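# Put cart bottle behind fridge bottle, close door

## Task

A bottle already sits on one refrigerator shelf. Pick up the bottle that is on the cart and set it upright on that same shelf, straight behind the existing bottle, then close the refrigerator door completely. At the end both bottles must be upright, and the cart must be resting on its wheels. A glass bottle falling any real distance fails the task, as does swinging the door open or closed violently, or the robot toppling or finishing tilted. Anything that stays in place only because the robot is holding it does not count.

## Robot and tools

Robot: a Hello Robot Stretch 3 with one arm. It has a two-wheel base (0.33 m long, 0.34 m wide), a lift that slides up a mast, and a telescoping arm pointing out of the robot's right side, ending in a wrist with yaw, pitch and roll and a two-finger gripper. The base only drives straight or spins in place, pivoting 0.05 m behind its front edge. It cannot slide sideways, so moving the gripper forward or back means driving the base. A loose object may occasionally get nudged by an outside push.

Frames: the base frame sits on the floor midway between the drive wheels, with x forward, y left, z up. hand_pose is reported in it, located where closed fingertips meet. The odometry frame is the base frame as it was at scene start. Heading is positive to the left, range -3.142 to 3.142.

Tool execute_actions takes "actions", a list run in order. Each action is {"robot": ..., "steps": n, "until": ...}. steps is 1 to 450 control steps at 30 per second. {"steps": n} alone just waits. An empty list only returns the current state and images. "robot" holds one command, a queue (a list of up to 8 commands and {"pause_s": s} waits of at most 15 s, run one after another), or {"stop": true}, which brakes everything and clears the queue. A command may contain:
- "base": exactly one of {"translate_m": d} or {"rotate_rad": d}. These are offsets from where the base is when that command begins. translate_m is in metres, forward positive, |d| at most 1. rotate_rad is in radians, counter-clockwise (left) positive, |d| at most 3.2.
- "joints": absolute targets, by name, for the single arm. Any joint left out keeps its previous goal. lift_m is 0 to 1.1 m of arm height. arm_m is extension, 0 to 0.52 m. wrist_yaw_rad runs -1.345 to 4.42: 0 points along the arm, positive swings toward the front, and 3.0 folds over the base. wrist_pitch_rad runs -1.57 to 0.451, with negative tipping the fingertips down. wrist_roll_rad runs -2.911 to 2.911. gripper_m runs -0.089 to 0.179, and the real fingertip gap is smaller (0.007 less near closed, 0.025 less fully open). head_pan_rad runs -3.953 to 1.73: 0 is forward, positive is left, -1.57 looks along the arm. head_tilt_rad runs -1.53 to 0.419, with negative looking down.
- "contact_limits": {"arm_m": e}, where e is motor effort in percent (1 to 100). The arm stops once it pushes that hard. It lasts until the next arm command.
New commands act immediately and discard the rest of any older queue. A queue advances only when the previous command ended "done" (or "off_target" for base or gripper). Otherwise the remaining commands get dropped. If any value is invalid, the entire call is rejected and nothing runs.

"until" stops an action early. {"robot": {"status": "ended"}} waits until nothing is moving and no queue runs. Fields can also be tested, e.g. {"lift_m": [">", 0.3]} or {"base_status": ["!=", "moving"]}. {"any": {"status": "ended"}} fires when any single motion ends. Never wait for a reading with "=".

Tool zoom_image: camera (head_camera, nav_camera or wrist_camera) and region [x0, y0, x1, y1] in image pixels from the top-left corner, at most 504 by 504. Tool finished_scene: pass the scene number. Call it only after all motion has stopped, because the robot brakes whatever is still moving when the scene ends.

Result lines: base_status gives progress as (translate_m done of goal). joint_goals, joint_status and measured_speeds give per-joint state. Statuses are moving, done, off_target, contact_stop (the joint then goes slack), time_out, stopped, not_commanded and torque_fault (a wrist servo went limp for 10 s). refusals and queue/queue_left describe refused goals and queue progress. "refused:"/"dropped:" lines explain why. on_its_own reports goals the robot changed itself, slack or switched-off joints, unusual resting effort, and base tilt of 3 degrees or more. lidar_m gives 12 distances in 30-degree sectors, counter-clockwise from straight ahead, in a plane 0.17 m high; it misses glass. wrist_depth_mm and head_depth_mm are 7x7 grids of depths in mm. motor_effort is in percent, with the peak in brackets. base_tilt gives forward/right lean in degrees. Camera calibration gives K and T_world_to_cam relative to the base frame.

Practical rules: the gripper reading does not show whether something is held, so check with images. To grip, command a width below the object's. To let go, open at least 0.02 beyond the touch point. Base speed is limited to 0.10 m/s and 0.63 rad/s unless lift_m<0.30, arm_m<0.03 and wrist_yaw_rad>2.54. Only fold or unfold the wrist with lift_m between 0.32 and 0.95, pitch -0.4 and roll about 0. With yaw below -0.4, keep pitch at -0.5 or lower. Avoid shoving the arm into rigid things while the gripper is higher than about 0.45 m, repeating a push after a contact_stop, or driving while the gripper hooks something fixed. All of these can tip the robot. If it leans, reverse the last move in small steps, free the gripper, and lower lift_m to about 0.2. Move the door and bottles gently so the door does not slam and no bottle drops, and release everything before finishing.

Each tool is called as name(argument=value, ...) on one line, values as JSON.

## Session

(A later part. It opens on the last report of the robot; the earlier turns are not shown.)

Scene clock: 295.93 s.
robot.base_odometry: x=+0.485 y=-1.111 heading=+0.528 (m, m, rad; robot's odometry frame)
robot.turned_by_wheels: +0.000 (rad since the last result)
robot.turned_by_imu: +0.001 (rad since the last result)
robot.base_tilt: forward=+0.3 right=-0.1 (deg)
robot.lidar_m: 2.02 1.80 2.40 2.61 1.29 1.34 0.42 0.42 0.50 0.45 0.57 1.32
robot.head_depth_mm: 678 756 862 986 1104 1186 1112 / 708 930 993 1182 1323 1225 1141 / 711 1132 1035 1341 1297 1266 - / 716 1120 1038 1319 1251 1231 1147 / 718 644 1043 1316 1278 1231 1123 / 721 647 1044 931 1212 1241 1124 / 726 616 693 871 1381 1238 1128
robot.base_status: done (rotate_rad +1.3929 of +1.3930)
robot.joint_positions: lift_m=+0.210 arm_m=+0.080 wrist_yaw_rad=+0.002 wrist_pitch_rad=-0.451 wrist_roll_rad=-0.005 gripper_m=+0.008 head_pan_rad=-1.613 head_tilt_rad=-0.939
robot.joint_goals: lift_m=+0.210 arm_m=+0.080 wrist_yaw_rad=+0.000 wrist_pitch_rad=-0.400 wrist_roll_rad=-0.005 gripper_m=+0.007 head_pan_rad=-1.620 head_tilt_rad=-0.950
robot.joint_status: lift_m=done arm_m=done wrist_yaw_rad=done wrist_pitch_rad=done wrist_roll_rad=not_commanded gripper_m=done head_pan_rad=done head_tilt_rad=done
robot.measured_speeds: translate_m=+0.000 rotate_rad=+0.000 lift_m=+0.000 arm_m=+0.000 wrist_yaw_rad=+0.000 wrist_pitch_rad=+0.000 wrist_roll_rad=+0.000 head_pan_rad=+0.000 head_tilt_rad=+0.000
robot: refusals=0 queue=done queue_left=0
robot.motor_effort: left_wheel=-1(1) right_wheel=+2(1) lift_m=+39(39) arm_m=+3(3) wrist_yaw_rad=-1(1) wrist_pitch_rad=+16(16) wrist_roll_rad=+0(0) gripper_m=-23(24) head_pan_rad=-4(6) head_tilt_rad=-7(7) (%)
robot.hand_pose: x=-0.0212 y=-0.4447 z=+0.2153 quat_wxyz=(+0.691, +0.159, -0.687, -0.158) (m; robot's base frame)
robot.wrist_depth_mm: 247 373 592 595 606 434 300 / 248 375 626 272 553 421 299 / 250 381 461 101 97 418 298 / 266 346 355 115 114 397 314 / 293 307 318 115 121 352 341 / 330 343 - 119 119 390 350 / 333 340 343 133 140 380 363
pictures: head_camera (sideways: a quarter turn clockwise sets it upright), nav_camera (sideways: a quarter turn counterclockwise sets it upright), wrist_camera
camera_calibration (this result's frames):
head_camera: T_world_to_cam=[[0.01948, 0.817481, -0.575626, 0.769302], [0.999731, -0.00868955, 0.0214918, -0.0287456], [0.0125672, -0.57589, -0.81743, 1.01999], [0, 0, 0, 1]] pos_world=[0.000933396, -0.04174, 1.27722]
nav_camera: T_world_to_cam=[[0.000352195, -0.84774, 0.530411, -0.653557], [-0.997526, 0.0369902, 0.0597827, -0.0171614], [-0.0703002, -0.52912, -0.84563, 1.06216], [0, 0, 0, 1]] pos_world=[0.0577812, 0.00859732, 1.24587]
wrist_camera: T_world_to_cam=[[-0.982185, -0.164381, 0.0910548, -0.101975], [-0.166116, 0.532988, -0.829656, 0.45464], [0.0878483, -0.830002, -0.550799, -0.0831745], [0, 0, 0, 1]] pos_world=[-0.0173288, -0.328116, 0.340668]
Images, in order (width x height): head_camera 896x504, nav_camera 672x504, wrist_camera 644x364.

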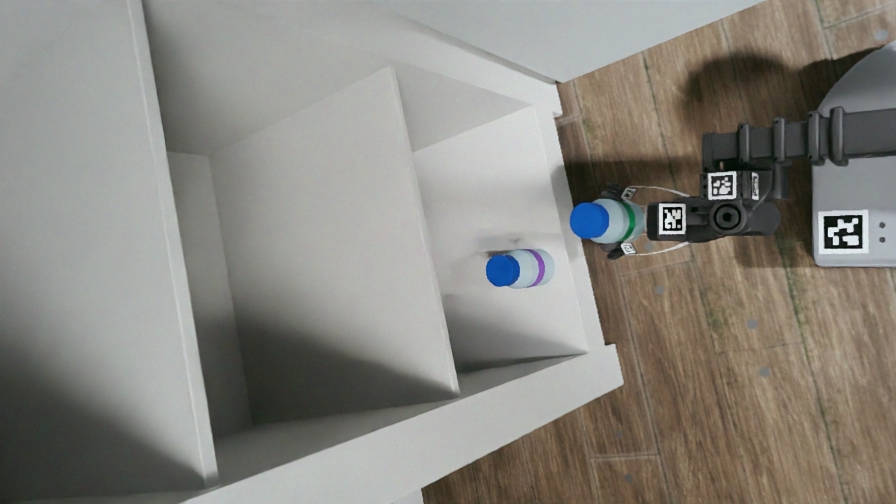

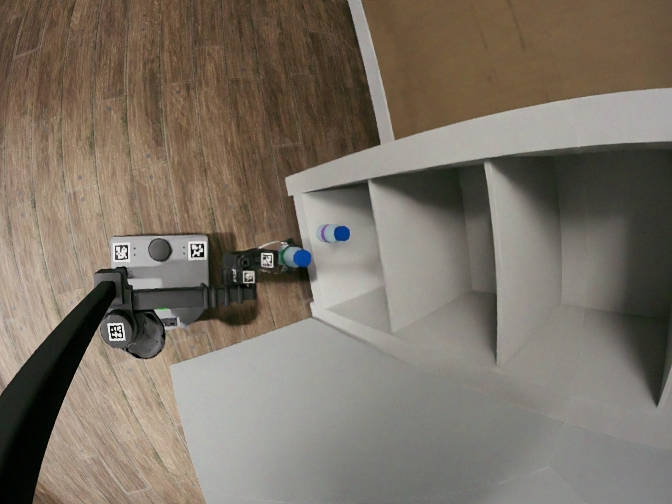

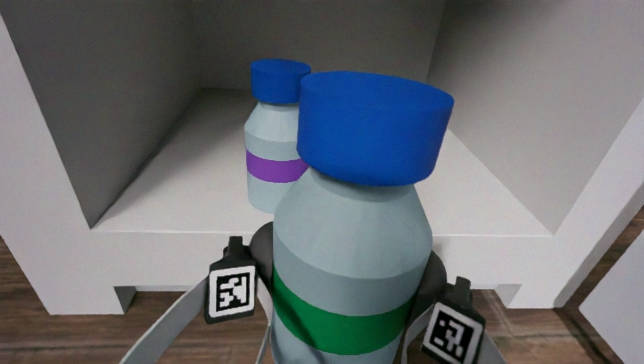

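execute_actions(actions=[{"robot":[{"base":{"translate_m":-0.045}},{"joints":{"arm_m":0.18}}],"steps":450,"until":{"robot":{"status":"ended"}}}])

Scene clock: 314.10 s.
robot.base_odometry: x=+0.447 y=-1.134 heading=+0.528 (m, m, rad; robot's odometry frame)
robot.turned_by_wheels: +0.000 (rad since the last result)
robot.turned_by_imu: +0.001 (rad since the last result)
robot.base_tilt: forward=+0.1 right=+0.0 (deg)
robot.lidar_m: 2.07 1.83 2.45 2.61 1.26 1.37 0.38 0.38 0.45 0.55 0.58 1.34
robot.head_depth_mm: 627 700 803 902 986 1094 1104 / 702 831 940 1101 1303 1231 1141 / 713 1094 1036 1334 1318 1195 - / 716 1126 1039 1340 1275 1232 1144 / 719 1096 1044 1323 1282 1236 1121 / 722 646 1046 967 1234 1236 1124 / 726 635 852 868 1357 1242 1128
robot.base_status: done (translate_m -0.0450 of -0.0450)
robot.joint_positions: lift_m=+0.210 arm_m=+0.180 wrist_yaw_rad=+0.001 wrist_pitch_rad=-0.451 wrist_roll_rad=-0.005 gripper_m=+0.008 head_pan_rad=-1.613 head_tilt_rad=-0.939
robot.joint_goals: lift_m=+0.210 arm_m=+0.180 wrist_yaw_rad=+0.000 wrist_pitch_rad=-0.400 wrist_roll_rad=-0.005 gripper_m=+0.007 head_pan_rad=-1.620 head_tilt_rad=-0.950
robot.joint_status: lift_m=done arm_m=done wrist_yaw_rad=done wrist_pitch_rad=done wrist_roll_rad=not_commanded gripper_m=done head_pan_rad=done head_tilt_rad=done
robot.measured_speeds: translate_m=+0.000 rotate_rad=+0.000 lift_m=+0.000 arm_m=+0.000 wrist_yaw_rad=+0.000 wrist_pitch_rad=+0.000 wrist_roll_rad=+0.000 head_pan_rad=+0.000 head_tilt_rad=+0.000
robot: refusals=0 queue=done queue_left=0
robot.motor_effort: left_wheel=+0(5) right_wheel=+1(3) lift_m=+40(39) arm_m=+3(6) wrist_yaw_rad=-1(2) wrist_pitch_rad=+16(16) wrist_roll_rad=+0(1) gripper_m=-24(24) head_pan_rad=-5(5) head_tilt_rad=-7(7) (%)
robot.hand_pose: x=-0.0212 y=-0.5447 z=+0.2153 quat_wxyz=(+0.691, +0.159, -0.687, -0.158) (m; robot's base frame)
robot.wrist_depth_mm: 327 491 521 520 521 332 232 / 328 439 559 554 438 328 228 / 333 212 444 101 97 323 228 / 321 325 234 114 115 322 227 / 286 273 242 115 120 308 231 / 243 247 - 119 119 277 257 / 236 242 259 133 140 282 300
pictures: head_camera (sideways: a quarter turn clockwise sets it upright), nav_camera (sideways: a quarter turn counterclockwise sets it upright), wrist_camera
camera_calibration (this result's frames):
head_camera: T_world_to_cam=[[0.01948, 0.817481, -0.575626, 0.769302], [0.999731, -0.00868955, 0.0214918, -0.0287456], [0.0125672, -0.57589, -0.81743, 1.01999], [0, 0, 0, 1]] pos_world=[0.000933396, -0.04174, 1.27722]
nav_camera: T_world_to_cam=[[0.000352196, -0.84774, 0.530411, -0.653557], [-0.997526, 0.0369902, 0.0597827, -0.0171614], [-0.0703002, -0.52912, -0.84563, 1.06216], [0, 0, 0, 1]] pos_world=[0.0577812, 0.00859732, 1.24587]
wrist_camera: T_world_to_cam=[[-0.982212, -0.164221, 0.0910549, -0.118363], [-0.16603, 0.533015, -0.829656, 0.507952], [0.0877137, -0.830016, -0.550799, -0.166186], [0, 0, 0, 1]] pos_world=[-0.0173456, -0.42812, 0.340668]
Images, in order (width x height): head_camera 896x504, nav_camera 672x504, wrist_camera 644x364.

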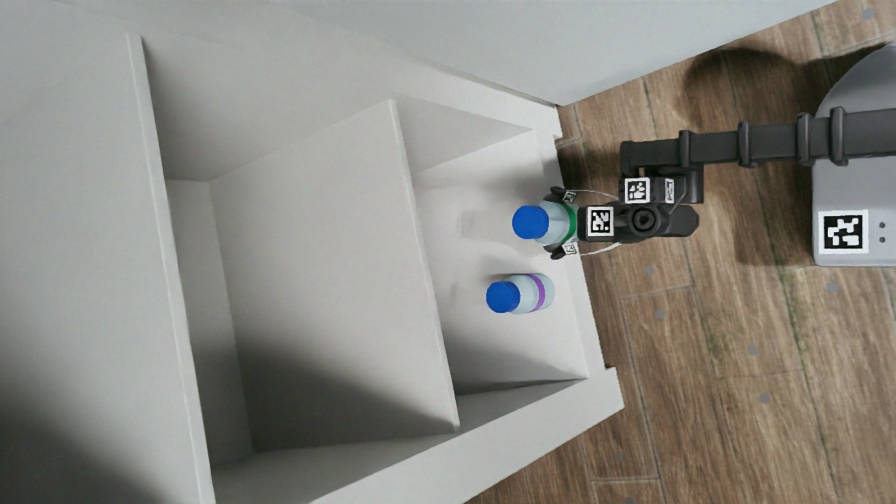

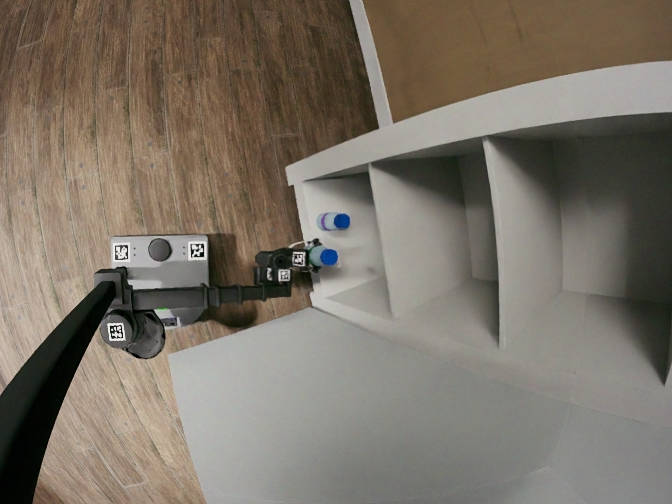

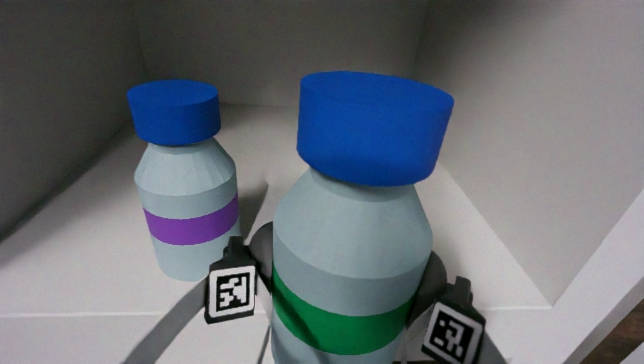

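execute_actions(actions=[{"robot":[{"joints":{"arm_m":0.385,"lift_m":0.195}},{"joints":{"lift_m":0.164}}],"steps":450,"until":{"robot":{"status":"ended"}}}])

Scene clock: 341.00 s.
robot.base_odometry: x=+0.447 y=-1.134 heading=+0.528 (m, m, rad; robot's odometry frame)
robot.turned_by_wheels: +0.000 (rad since the last result)
robot.turned_by_imu: +0.002 (rad since the last result)
robot.base_tilt: forward=+0.2 right=-0.1 (deg)
robot.lidar_m: 2.06 1.83 2.45 2.60 1.26 1.37 0.38 0.38 0.45 0.60 0.58 1.33
robot.head_depth_mm: 628 700 804 900 988 1097 1108 / 701 828 941 1106 1300 1226 1139 / 714 1098 1037 1335 1320 1225 - / 716 1129 1040 1249 1307 1229 1145 / 719 1096 1042 1326 1277 1235 1118 / 722 647 1049 966 1239 1238 1121 / 726 633 852 869 1357 1240 1126
robot.base_status: done (translate_m -0.0450 of -0.0450)
robot.joint_positions: lift_m=+0.164 arm_m=+0.385 wrist_yaw_rad=+0.001 wrist_pitch_rad=-0.425 wrist_roll_rad=-0.005 gripper_m=+0.008 head_pan_rad=-1.613 head_tilt_rad=-0.939
robot.joint_goals: lift_m=+0.164 arm_m=+0.385 wrist_yaw_rad=+0.000 wrist_pitch_rad=-0.400 wrist_roll_rad=-0.005 gripper_m=+0.007 head_pan_rad=-1.620 head_tilt_rad=-0.950
robot.joint_status: lift_m=done arm_m=done wrist_yaw_rad=done wrist_pitch_rad=done wrist_roll_rad=not_commanded gripper_m=done head_pan_rad=done head_tilt_rad=done
robot.measured_speeds: translate_m=+0.000 rotate_rad=+0.000 lift_m=+0.000 arm_m=+0.000 wrist_yaw_rad=+0.000 wrist_pitch_rad=+0.000 wrist_roll_rad=+0.000 head_pan_rad=+0.000 head_tilt_rad=+0.000
robot: refusals=0 queue=done queue_left=0
robot.motor_effort: left_wheel=-1(1) right_wheel=+1(1) lift_m=+34(40) arm_m=+3(2) wrist_yaw_rad=-1(1) wrist_pitch_rad=+8(16) wrist_roll_rad=+0(1) gripper_m=-24(24) head_pan_rad=-5(5) head_tilt_rad=-7(7) (%)
robot.hand_pose: x=-0.0213 y=-0.7531 z=+0.1753 quat_wxyz=(+0.693, +0.150, -0.689, -0.149) (m; robot's base frame)
robot.wrist_depth_mm: 326 332 342 348 346 263 184 / 349 358 367 362 345 260 184 / 361 378 385 99 95 257 182 / 290 299 311 114 113 256 181 / 234 241 255 114 119 253 180 / 198 202 - 118 118 226 179 / 172 175 176 132 140 196 178
pictures: head_camera (sideways: a quarter turn clockwise sets it upright), nav_camera (sideways: a quarter turn counterclockwise sets it upright), wrist_camera
camera_calibration (this result's frames):
head_camera: T_world_to_cam=[[0.0194802, 0.817481, -0.575626, 0.769302], [0.999731, -0.00868979, 0.0214918, -0.0287456], [0.0125671, -0.57589, -0.81743, 1.01999], [0, 0, 0, 1]] pos_world=[0.000933386, -0.04174, 1.27722]
nav_camera: T_world_to_cam=[[0.000351994, -0.84774, 0.530411, -0.653557], [-0.997526, 0.0369904, 0.0597827, -0.0171614], [-0.0703003, -0.52912, -0.84563, 1.06216], [0, 0, 0, 1]] pos_world=[0.0577812, 0.00859731, 1.24587]
wrist_camera: T_world_to_cam=[[-0.982261, -0.161524, 0.095251, -0.147701], [-0.165855, 0.511353, -0.843214, 0.571846], [0.0874926, -0.844055, -0.529072, -0.375605], [0, 0, 0, 1]] pos_world=[-0.0173748, -0.633304, 0.297535]
Images, in order (width x height): head_camera 896x504, nav_camera 672x504, wrist_camera 644x364.

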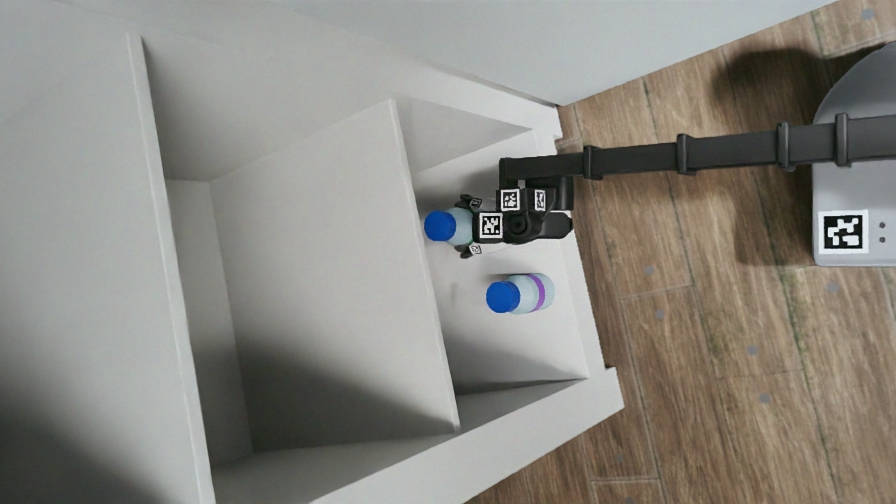

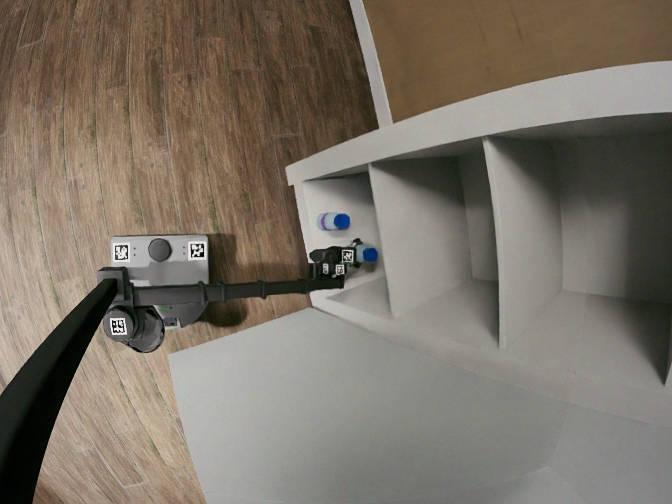

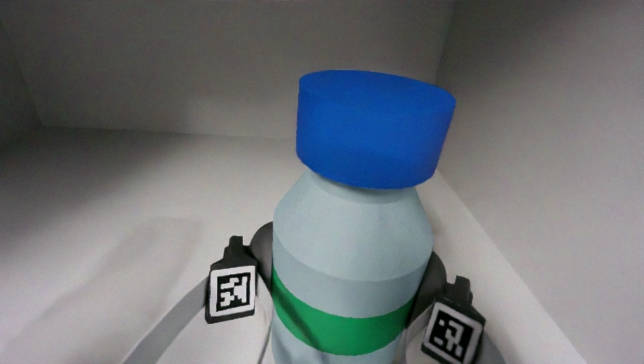

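execute_actions(actions=[{"robot":[{"joints":{"gripper_m":0.105}},{"joints":{"arm_m":0.165}},{"base":{"translate_m":0.124},"joints":{"gripper_m":0.13,"lift_m":0.163}}],"steps":450,"until":{"robot":{"status":"ended"}}}])

Scene clock: 366.33 s.
robot.base_odometry: x=+0.554 y=-1.071 heading=+0.528 (m, m, rad; robot's odometry frame)
robot.turned_by_wheels: +0.000 (rad since the last result)
robot.turned_by_imu: +0.003 (rad since the last result)
robot.base_tilt: forward=+0.1 right=+0.0 (deg)
robot.lidar_m: 1.94 1.74 1.76 2.62 1.36 1.35 0.50 0.50 0.59 0.54 0.54 1.31
robot.head_depth_mm: 703 897 971 1112 1299 1223 1111 / 708 1108 1032 1314 1320 1226 1141 / 713 1130 1038 1255 1295 - - / 715 641 1039 1155 1275 1214 1148 / 719 644 1046 945 1242 1229 1119 / 723 599 689 871 1373 1236 1124 / 472 545 1321 1531 1377 1239 1124
robot.base_status: done (translate_m +0.1240 of +0.1240)
robot.joint_positions: lift_m=+0.163 arm_m=+0.165 wrist_yaw_rad=+0.001 wrist_pitch_rad=-0.416 wrist_roll_rad=-0.005 gripper_m=+0.130 head_pan_rad=-1.613 head_tilt_rad=-0.939
robot.joint_goals: lift_m=+0.163 arm_m=+0.165 wrist_yaw_rad=+0.000 wrist_pitch_rad=-0.400 wrist_roll_rad=-0.005 gripper_m=+0.130 head_pan_rad=-1.620 head_tilt_rad=-0.950
robot.joint_status: lift_m=done arm_m=done wrist_yaw_rad=done wrist_pitch_rad=done wrist_roll_rad=not_commanded gripper_m=done head_pan_rad=done head_tilt_rad=done
robot.measured_speeds: translate_m=+0.000 rotate_rad=+0.000 lift_m=+0.000 arm_m=+0.000 wrist_yaw_rad=+0.000 wrist_pitch_rad=+0.000 wrist_roll_rad=+0.000 head_pan_rad=+0.000 head_tilt_rad=+0.000
robot: refusals=0 queue=done queue_left=0
robot.motor_effort: left_wheel=-1(4) right_wheel=+1(6) lift_m=+35(35) arm_m=-3(1) wrist_yaw_rad=-1(1) wrist_pitch_rad=+5(8) wrist_roll_rad=+0(0) gripper_m=+0(96) head_pan_rad=-5(5) head_tilt_rad=-7(6) (%)
robot.hand_pose: x=-0.0213 y=-0.5350 z=+0.1764 quat_wxyz=(+0.694, +0.147, -0.690, -0.145) (m; robot's base frame)
robot.wrist_depth_mm: 172 254 493 504 519 505 357 / 174 255 529 525 187 290 359 / 175 258 420 204 322 303 353 / 176 261 317 206 317 329 346 / 178 236 259 226 264 286 298 / 184 210 210 218 224 238 241 / 200 213 217 224 233 - 251
pictures: head_camera (sideways: a quarter turn clockwise sets it upright), nav_camera (sideways: a quarter turn counterclockwise sets it upright), wrist_camera
camera_calibration (this result's frames):
head_camera: T_world_to_cam=[[0.0194803, 0.817481, -0.575626, 0.769302], [0.999731, -0.00868991, 0.0214918, -0.0287456], [0.012567, -0.57589, -0.81743, 1.01999], [0, 0, 0, 1]] pos_world=[0.000933381, -0.04174, 1.27722]
nav_camera: T_world_to_cam=[[0.000351893, -0.84774, 0.530411, -0.653557], [-0.997526, 0.0369905, 0.0597827, -0.0171614], [-0.0703004, -0.52912, -0.84563, 1.06216], [0, 0, 0, 1]] pos_world=[0.0577812, 0.0085973, 1.24587]
wrist_camera: T_world_to_cam=[[-0.982262, -0.160585, 0.0968146, -0.112364], [-0.165846, 0.503087, -0.848174, 0.457774], [0.0874978, -0.849186, -0.520796, -0.195159], [0, 0, 0, 1]] pos_world=[-0.0173749, -0.414071, 0.297512]
Images, in order (width x height): head_camera 896x504, nav_camera 672x504, wrist_camera 644x364.

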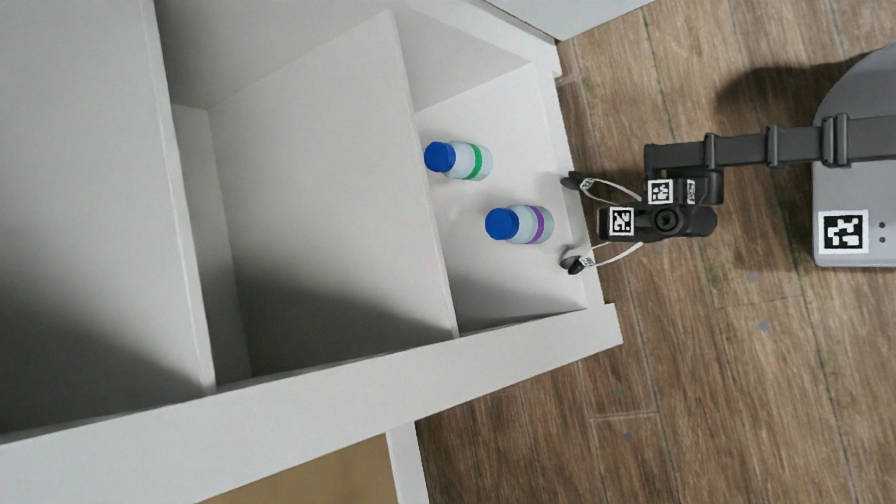

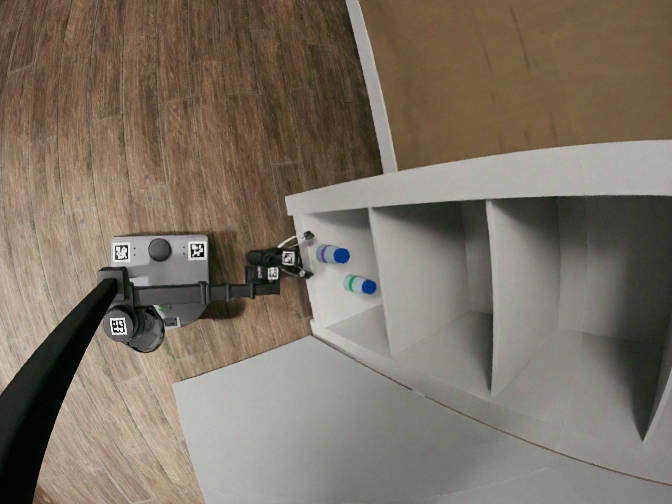

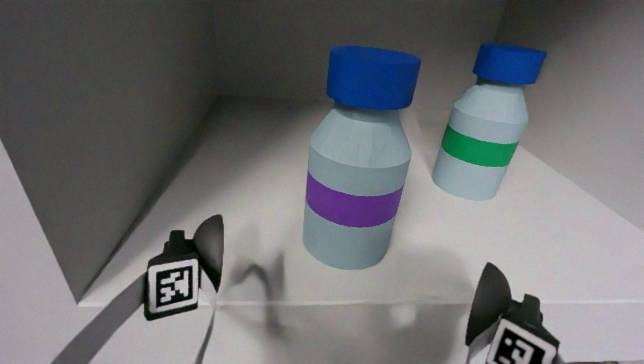

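execute_actions(actions=[{"robot":[{"joints":{"arm_m":0.258}}],"steps":450,"until":{"robot":{"status":"ended"}}}])

Scene clock: 378.63 s.
robot.base_odometry: x=+0.554 y=-1.071 heading=+0.528 (m, m, rad; robot's odometry frame)
robot.turned_by_wheels: +0.000 (rad since the last result)
robot.turned_by_imu: +0.001 (rad since the last result)
robot.base_tilt: forward=+0.1 right=-0.1 (deg)
robot.lidar_m: 1.95 1.74 1.76 2.63 1.36 1.35 0.50 0.50 0.59 0.54 0.54 1.30
robot.head_depth_mm: 704 891 971 1113 1298 1225 1111 / 709 1107 1035 1316 1320 1224 1140 / 712 1124 1040 1253 1273 1227 - / 717 641 1040 1151 1278 1227 1148 / 720 644 1042 943 1244 1230 1121 / 722 598 688 873 1377 1239 1127 / 472 545 1329 1530 1382 1235 1123
robot.base_status: done (translate_m +0.1240 of +0.1240)
robot.joint_positions: lift_m=+0.163 arm_m=+0.258 wrist_yaw_rad=+0.001 wrist_pitch_rad=-0.416 wrist_roll_rad=-0.005 gripper_m=+0.130 head_pan_rad=-1.613 head_tilt_rad=-0.939
robot.joint_goals: lift_m=+0.163 arm_m=+0.258 wrist_yaw_rad=+0.000 wrist_pitch_rad=-0.400 wrist_roll_rad=-0.005 gripper_m=+0.130 head_pan_rad=-1.620 head_tilt_rad=-0.950
robot.joint_status: lift_m=done arm_m=done wrist_yaw_rad=done wrist_pitch_rad=done wrist_roll_rad=not_commanded gripper_m=done head_pan_rad=done head_tilt_rad=done
robot.measured_speeds: translate_m=+0.000 rotate_rad=+0.000 lift_m=+0.000 arm_m=+0.000 wrist_yaw_rad=+0.000 wrist_pitch_rad=+0.000 wrist_roll_rad=+0.000 head_pan_rad=+0.000 head_tilt_rad=+0.000
robot: refusals=0 queue=done queue_left=0
robot.motor_effort: left_wheel=-1(1) right_wheel=+0(1) lift_m=+35(35) arm_m=+3(2) wrist_yaw_rad=-1(0) wrist_pitch_rad=+5(5) wrist_roll_rad=+0(0) gripper_m=+0(0) head_pan_rad=-6(5) head_tilt_rad=-7(7) (%)
robot.hand_pose: x=-0.0213 y=-0.6273 z=+0.1764 quat_wxyz=(+0.694, +0.147, -0.690, -0.145) (m; robot's base frame)
robot.wrist_depth_mm: 195 295 424 431 439 440 338 / 196 299 455 456 461 464 298 / 197 300 429 96 94 224 312 / 199 282 319 110 103 225 309 / 202 242 256 114 119 245 297 / 193 209 211 115 122 239 240 / 176 173 181 129 181 - 204
pictures: head_camera (sideways: a quarter turn clockwise sets it upright), nav_camera (sideways: a quarter turn counterclockwise sets it upright), wrist_camera
camera_calibration (this result's frames):
head_camera: T_world_to_cam=[[0.0194802, 0.817481, -0.575626, 0.769302], [0.999731, -0.00868979, 0.0214918, -0.0287456], [0.0125671, -0.57589, -0.81743, 1.01999], [0, 0, 0, 1]] pos_world=[0.000933386, -0.04174, 1.27722]
nav_camera: T_world_to_cam=[[0.000351994, -0.84774, 0.530411, -0.653557], [-0.997526, 0.0369904, 0.0597827, -0.0171614], [-0.0703003, -0.52912, -0.84563, 1.06216], [0, 0, 0, 1]] pos_world=[0.0577812, 0.00859731, 1.24587]
wrist_camera: T_world_to_cam=[[-0.982262, -0.160584, 0.0968147, -0.127182], [-0.165845, 0.503087, -0.848174, 0.504197], [0.0874973, -0.849185, -0.520796, -0.273518], [0, 0, 0, 1]] pos_world=[-0.0173749, -0.506346, 0.297512]
Images, in order (width x height): head_camera 896x504, nav_camera 672x504, wrist_camera 644x364.

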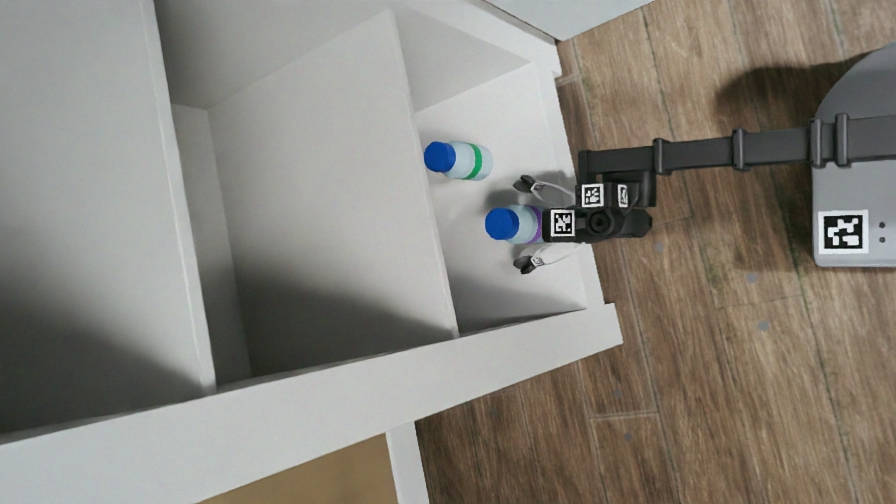

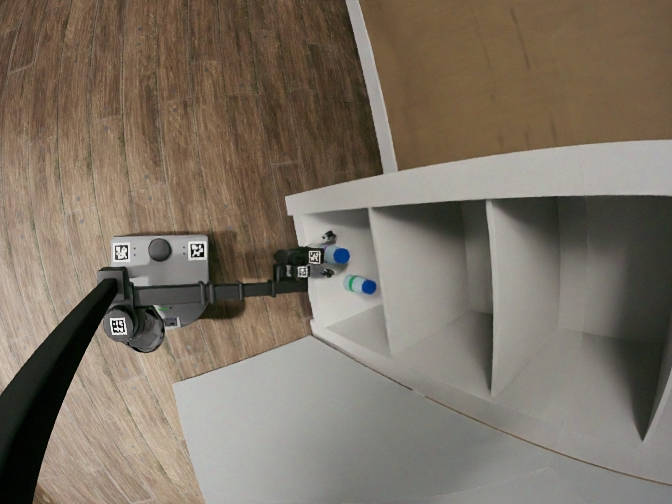

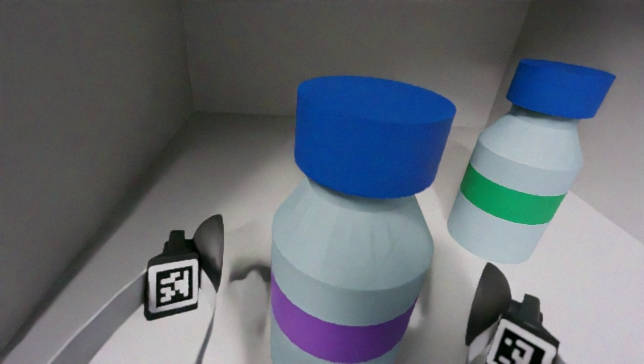

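execute_actions(actions=[{"robot":[{"joints":{"arm_m":0.254}},{"joints":{"gripper_m":0.008}},{"joints":{"lift_m":0.186}},{"base":{"translate_m":-0.145},"joints":{"arm_m":0.288}}],"steps":450,"until":{"robot":{"status":"ended"}}}])

Scene clock: 404.87 s.
robot.base_odometry: x=+0.428 y=-1.144 heading=+0.528 (m, m, rad; robot's odometry frame)
robot.turned_by_wheels: +0.000 (rad since the last result)
robot.turned_by_imu: +0.002 (rad since the last result)
robot.base_tilt: forward=+0.3 right=+0.0 (deg)
robot.lidar_m: 2.09 1.84 2.48 2.60 1.25 1.39 0.36 0.36 0.43 0.61 0.59 1.34
robot.head_depth_mm: 602 684 777 851 935 1035 1097 / 689 787 894 1052 1263 1227 1140 / 711 1030 1032 1314 1288 1229 - / 716 1133 1040 1240 1301 1229 1145 / 718 1100 1044 1328 1298 1235 1124 / 723 647 1045 961 1256 1235 1119 / 726 649 978 900 1338 1242 1123
robot.base_status: done (translate_m -0.1450 of -0.1450)
robot.joint_positions: lift_m=+0.186 arm_m=+0.288 wrist_yaw_rad=+0.001 wrist_pitch_rad=-0.445 wrist_roll_rad=-0.005 gripper_m=+0.009 head_pan_rad=-1.613 head_tilt_rad=-0.939
robot.joint_goals: lift_m=+0.186 arm_m=+0.288 wrist_yaw_rad=+0.000 wrist_pitch_rad=-0.400 wrist_roll_rad=-0.005 gripper_m=+0.008 head_pan_rad=-1.620 head_tilt_rad=-0.950
robot.joint_status: lift_m=done arm_m=done wrist_yaw_rad=done wrist_pitch_rad=done wrist_roll_rad=not_commanded gripper_m=done head_pan_rad=done head_tilt_rad=done
robot.measured_speeds: translate_m=+0.000 rotate_rad=+0.000 lift_m=+0.000 arm_m=+0.000 wrist_yaw_rad=+0.000 wrist_pitch_rad=+0.000 wrist_roll_rad=+0.000 head_pan_rad=+0.000 head_tilt_rad=+0.000
robot: refusals=0 queue=done queue_left=0
robot.motor_effort: left_wheel=-1(4) right_wheel=+1(3) lift_m=+53(55) arm_m=+3(2) wrist_yaw_rad=-1(1) wrist_pitch_rad=+13(14) wrist_roll_rad=+0(0) gripper_m=-24(100) head_pan_rad=-4(5) head_tilt_rad=-7(6) (%)
robot.hand_pose: x=-0.0213 y=-0.6536 z=+0.1924 quat_wxyz=(+0.692, +0.157, -0.687, -0.155) (m; robot's base frame)
robot.wrist_depth_mm: 386 420 424 437 427 264 185 / 388 450 460 203 343 260 184 / 378 413 441 99 94 260 183 / 310 323 339 113 112 258 183 / 255 260 278 113 118 256 182 / 216 224 - 116 117 240 181 / 187 192 192 130 136 213 181
pictures: head_camera (sideways: a quarter turn clockwise sets it upright), nav_camera (sideways: a quarter turn counterclockwise sets it upright), wrist_camera
camera_calibration (this result's frames):
head_camera: T_world_to_cam=[[0.01948, 0.817481, -0.575626, 0.769303], [0.999731, -0.00868955, 0.0214918, -0.0287456], [0.0125672, -0.57589, -0.81743, 1.01999], [0, 0, 0, 1]] pos_world=[0.000933396, -0.04174, 1.27722]
nav_camera: T_world_to_cam=[[0.000352198, -0.84774, 0.530411, -0.653557], [-0.997526, 0.0369902, 0.0597827, -0.0171614], [-0.0703002, -0.52912, -0.84563, 1.06216], [0, 0, 0, 1]] pos_world=[0.0577812, 0.00859732, 1.24587]
wrist_camera: T_world_to_cam=[[-0.982268, -0.163268, 0.0921551, -0.13382], [-0.165843, 0.527444, -0.833246, 0.54401], [0.0874361, -0.833755, -0.545168, -0.27273], [0, 0, 0, 1]] pos_world=[-0.0173806, -0.536173, 0.316943]
Images, in order (width x height): head_camera 896x504, nav_camera 672x504, wrist_camera 644x364.

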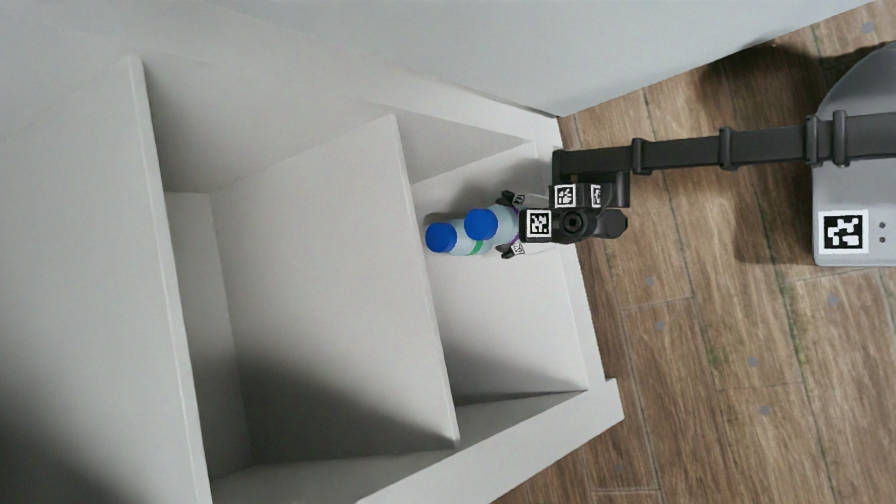

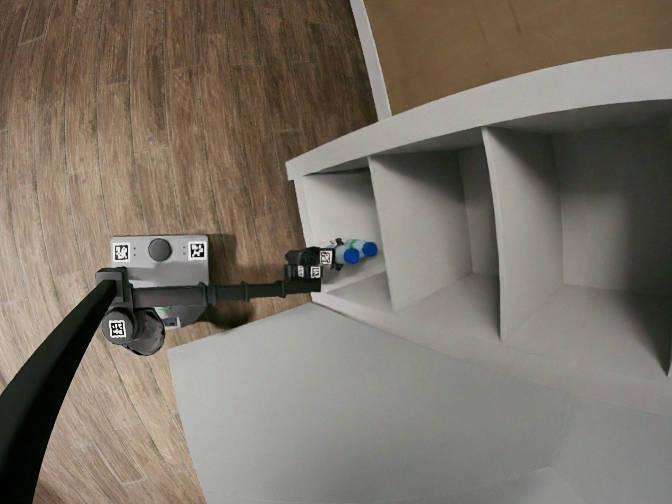

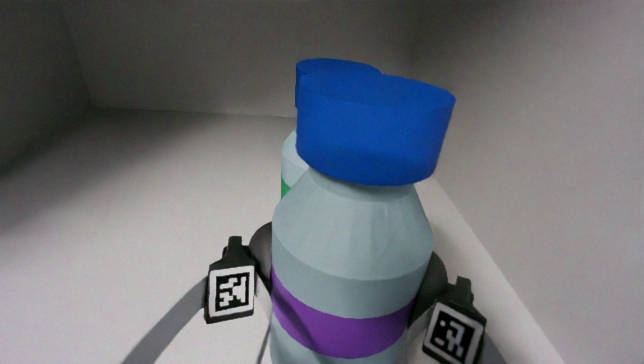

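execute_actions(actions=[{"robot":[{"joints":{"lift_m":0.162}},{"joints":{"gripper_m":0.11}},{"joints":{"arm_m":0.17}}],"steps":450,"until":{"robot":{"status":"ended"}}}])

Scene clock: 418.40 s.
robot.base_odometry: x=+0.428 y=-1.144 heading=+0.528 (m, m, rad; robot's odometry frame)
robot.turned_by_wheels: +0.000 (rad since the last result)
robot.turned_by_imu: +0.002 (rad since the last result)
robot.base_tilt: forward=+0.2 right=-0.1 (deg)
robot.lidar_m: 2.09 1.85 2.48 2.61 1.25 1.39 0.36 0.36 0.43 0.62 0.59 1.34
robot.head_depth_mm: 602 684 778 850 932 1039 1093 / 688 788 894 1050 1262 1225 1144 / 714 1027 1040 1314 1306 1196 - / 717 1134 1041 1253 1302 1218 1150 / 719 1102 1044 1317 1297 1230 1120 / 723 648 1049 966 1262 1236 1129 / 727 648 981 901 1336 1238 1126
robot.base_status: done (translate_m -0.1450 of -0.1450)
robot.joint_positions: lift_m=+0.162 arm_m=+0.170 wrist_yaw_rad=+0.001 wrist_pitch_rad=-0.415 wrist_roll_rad=-0.005 gripper_m=+0.110 head_pan_rad=-1.613 head_tilt_rad=-0.939
robot.joint_goals: lift_m=+0.162 arm_m=+0.170 wrist_yaw_rad=+0.000 wrist_pitch_rad=-0.400 wrist_roll_rad=-0.005 gripper_m=+0.110 head_pan_rad=-1.620 head_tilt_rad=-0.950
robot.joint_status: lift_m=done arm_m=done wrist_yaw_rad=done wrist_pitch_rad=done wrist_roll_rad=not_commanded gripper_m=done head_pan_rad=done head_tilt_rad=done
robot.measured_speeds: translate_m=+0.000 rotate_rad=+0.000 lift_m=+0.000 arm_m=+0.000 wrist_yaw_rad=+0.000 wrist_pitch_rad=+0.000 wrist_roll_rad=+0.000 head_pan_rad=+0.000 head_tilt_rad=+0.000
robot: refusals=0 queue=done queue_left=0
robot.motor_effort: left_wheel=+0(1) right_wheel=+1(1) lift_m=+35(53) arm_m=-3(5) wrist_yaw_rad=-1(1) wrist_pitch_rad=+5(14) wrist_roll_rad=+0(0) gripper_m=+0(96) head_pan_rad=-6(4) head_tilt_rad=-7(6) (%)
robot.hand_pose: x=-0.0213 y=-0.5401 z=+0.1756 quat_wxyz=(+0.694, +0.147, -0.690, -0.145) (m; robot's base frame)
robot.wrist_depth_mm: 359 509 529 527 472 302 213 / 357 507 555 307 391 302 210 / 350 399 426 226 393 298 209 / 292 304 317 237 330 288 217 / 236 243 262 247 263 271 235 / 216 219 231 234 244 252 263 / 244 256 293 301 308 292 290
pictures: head_camera (sideways: a quarter turn clockwise sets it upright), nav_camera (sideways: a quarter turn counterclockwise sets it upright), wrist_camera
camera_calibration (this result's frames):
head_camera: T_world_to_cam=[[0.0194802, 0.817481, -0.575626, 0.769302], [0.999731, -0.00868979, 0.0214918, -0.0287456], [0.0125671, -0.57589, -0.81743, 1.01999], [0, 0, 0, 1]] pos_world=[0.000933386, -0.04174, 1.27722]
nav_camera: T_world_to_cam=[[0.000351994, -0.84774, 0.530411, -0.653557], [-0.997526, 0.0369904, 0.0597827, -0.0171614], [-0.0703003, -0.52912, -0.84563, 1.06216], [0, 0, 0, 1]] pos_world=[0.0577812, 0.00859731, 1.24587]
wrist_camera: T_world_to_cam=[[-0.982272, -0.160455, 0.0969298, -0.113065], [-0.165814, 0.502485, -0.848537, 0.45937], [0.0874466, -0.849566, -0.520183, -0.200231], [0, 0, 0, 1]] pos_world=[-0.0173812, -0.419077, 0.296595]
Images, in order (width x height): head_camera 896x504, nav_camera 672x504, wrist_camera 644x364.

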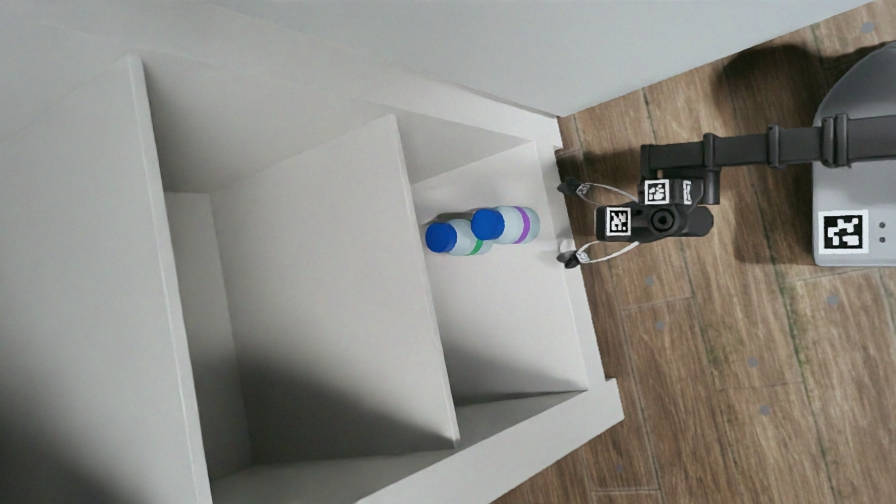

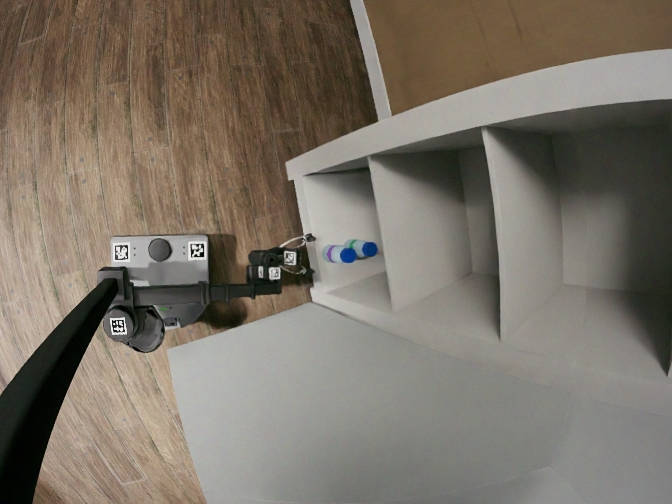

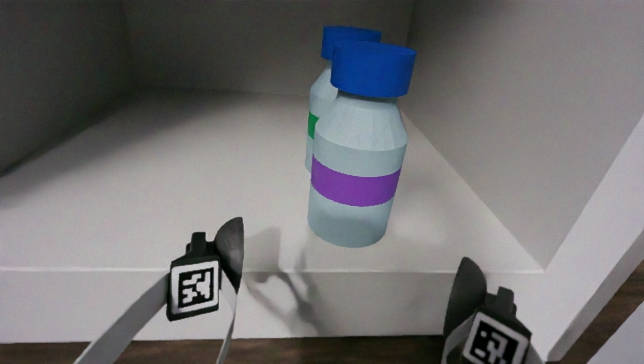

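zoom_image(camera="head_camera", region=[390, 110, 630, 310])

Region (390, 110, 630, 310) of head_camera's 896x504 image, scaled by 2.100, with more detail than that image has.

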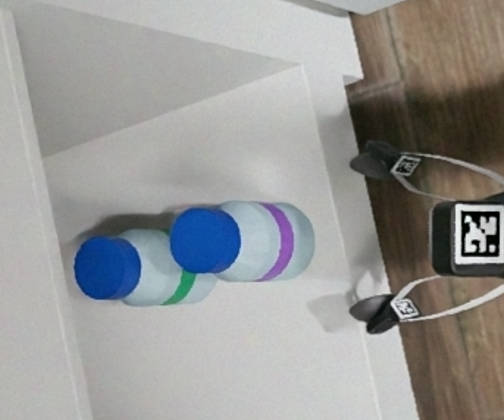

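execute_actions(actions=[{"robot":[{"joints":{"arm_m":0.0,"lift_m":0.29,"wrist_yaw_rad":2.65,"gripper_m":0.0,"head_pan_rad":-2.2,"head_tilt_rad":-0.9}},{"base":{"rotate_rad":-0.9}}],"steps":450,"until":{"robot":{"status":"ended"}}}])

Scene clock: 542.50 s.
robot.base_odometry: x=+0.428 y=-1.144 heading=-0.372 (m, m, rad; robot's odometry frame)
robot.turned_by_wheels: -0.900 (rad since the last result)
robot.turned_by_imu: -0.909 (rad since the last result)
robot.base_tilt: forward=+0.0 right=-0.1 (deg)
robot.lidar_m: 0.59 1.51 2.08 1.84 2.75 2.61 1.25 2.82 0.36 0.37 0.48 0.62
robot.head_depth_mm: 2545 2173 1820 1575 1385 1235 1130 / 2509 2175 1818 1566 1386 1234 1150 / 331 2019 1757 1555 1367 1237 - / 313 365 438 546 731 1086 - / 309 359 429 534 707 1043 1169 / 305 354 422 522 687 999 1130 / 302 349 415 512 666 958 1132
robot.base_status: done (rotate_rad -0.8999 of -0.9000)
robot.joint_positions: lift_m=+0.290 arm_m=+0.000 wrist_yaw_rad=+2.648 wrist_pitch_rad=-0.415 wrist_roll_rad=-0.005 gripper_m=+0.000 head_pan_rad=-2.193 head_tilt_rad=-0.902
robot.joint_goals: lift_m=+0.290 arm_m=+0.000 wrist_yaw_rad=+2.650 wrist_pitch_rad=-0.400 wrist_roll_rad=-0.005 gripper_m=+0.000 head_pan_rad=-2.200 head_tilt_rad=-0.900
robot.joint_status: lift_m=done arm_m=done wrist_yaw_rad=done wrist_pitch_rad=done wrist_roll_rad=not_commanded gripper_m=done head_pan_rad=done head_tilt_rad=done
robot.measured_speeds: translate_m=+0.000 rotate_rad=+0.000 lift_m=+0.000 arm_m=+0.000 wrist_yaw_rad=+0.000 wrist_pitch_rad=+0.000 wrist_roll_rad=+0.000 head_pan_rad=+0.000 head_tilt_rad=+0.000
robot: refusals=0 queue=done queue_left=0
robot.motor_effort: left_wheel=+3(9) right_wheel=-2(8) lift_m=+49(51) arm_m=-3(1) wrist_yaw_rad=+2(4) wrist_pitch_rad=+5(4) wrist_roll_rad=+0(0) gripper_m=-2(95) head_pan_rad=-5(51) head_tilt_rad=+0(9) (%)
robot.hand_pose: x=+0.0852 y=+0.0525 z=+0.3030 quat_wxyz=(+0.311, +0.705, -0.026, +0.637) (m; robot's base frame)
robot.wrist_depth_mm: - - - - - - - / - - - - - - - / 940 - - - - - - / 713 738 772 802 862 908 955 / - 588 625 657 663 690 723 / - 503 521 - 561 565 584 / - - - 441 468 472 491
pictures: head_camera (sideways: a quarter turn clockwise sets it upright), nav_camera (sideways: a quarter turn counterclockwise sets it upright), wrist_camera
camera_calibration (this result's frames):
head_camera: T_world_to_cam=[[0.451497, 0.655584, -0.605277, 0.805297], [0.832041, -0.554346, 0.0202286, -0.0260791], [-0.322271, -0.512748, -0.795758, 0.993851], [0, 0, 0, 1]] pos_world=[-0.0216009, -0.0328011, 1.27882]
nav_camera: T_world_to_cam=[[-0.452441, -0.693097, 0.561172, -0.690868], [-0.812961, 0.579224, 0.0599487, -0.0185062], [-0.366595, -0.429088, -0.825525, 1.03783], [0, 0, 0, 1]] pos_world=[0.0528417, -0.0227984, 1.24556]
wrist_camera: T_world_to_cam=[[0.940751, -0.324976, 0.0968383, -0.0808914], [-0.0927575, -0.521303, -0.848315, 0.334872], [0.326164, 0.789071, -0.520561, 0.253923], [0, 0, 0, 1]] pos_world=[0.0243399, -0.0520815, 0.424093]
Images, in order (width x height): head_camera 896x504, nav_camera 672x504, wrist_camera 644x364.

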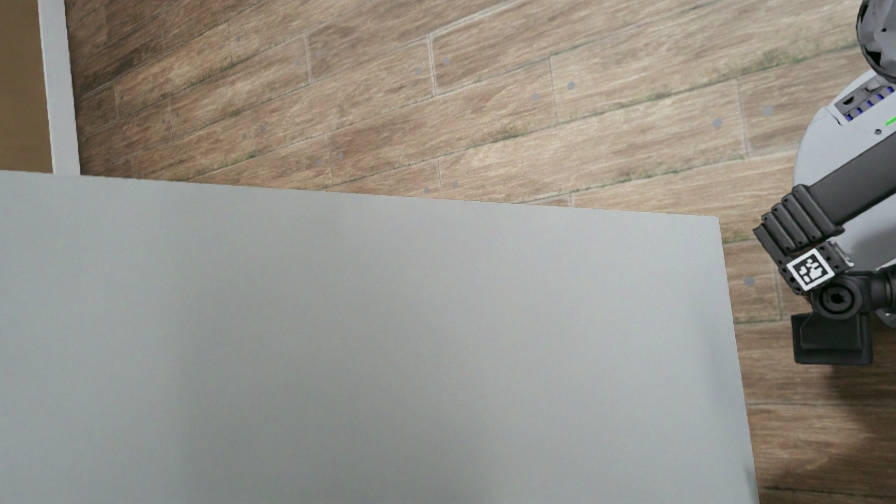

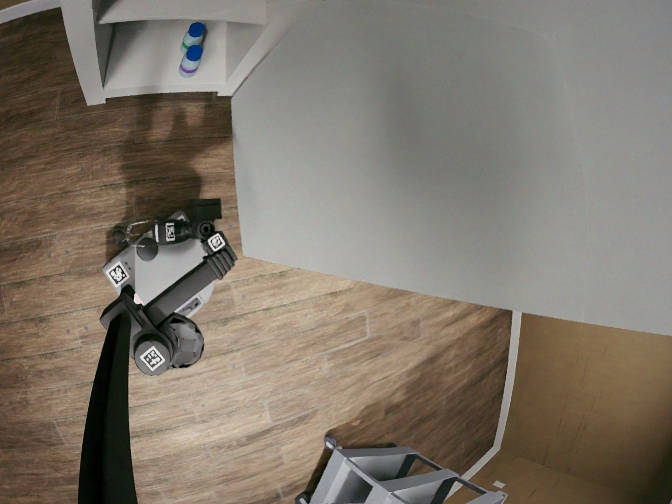

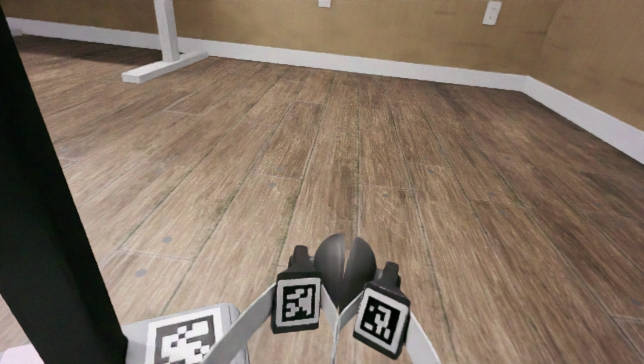

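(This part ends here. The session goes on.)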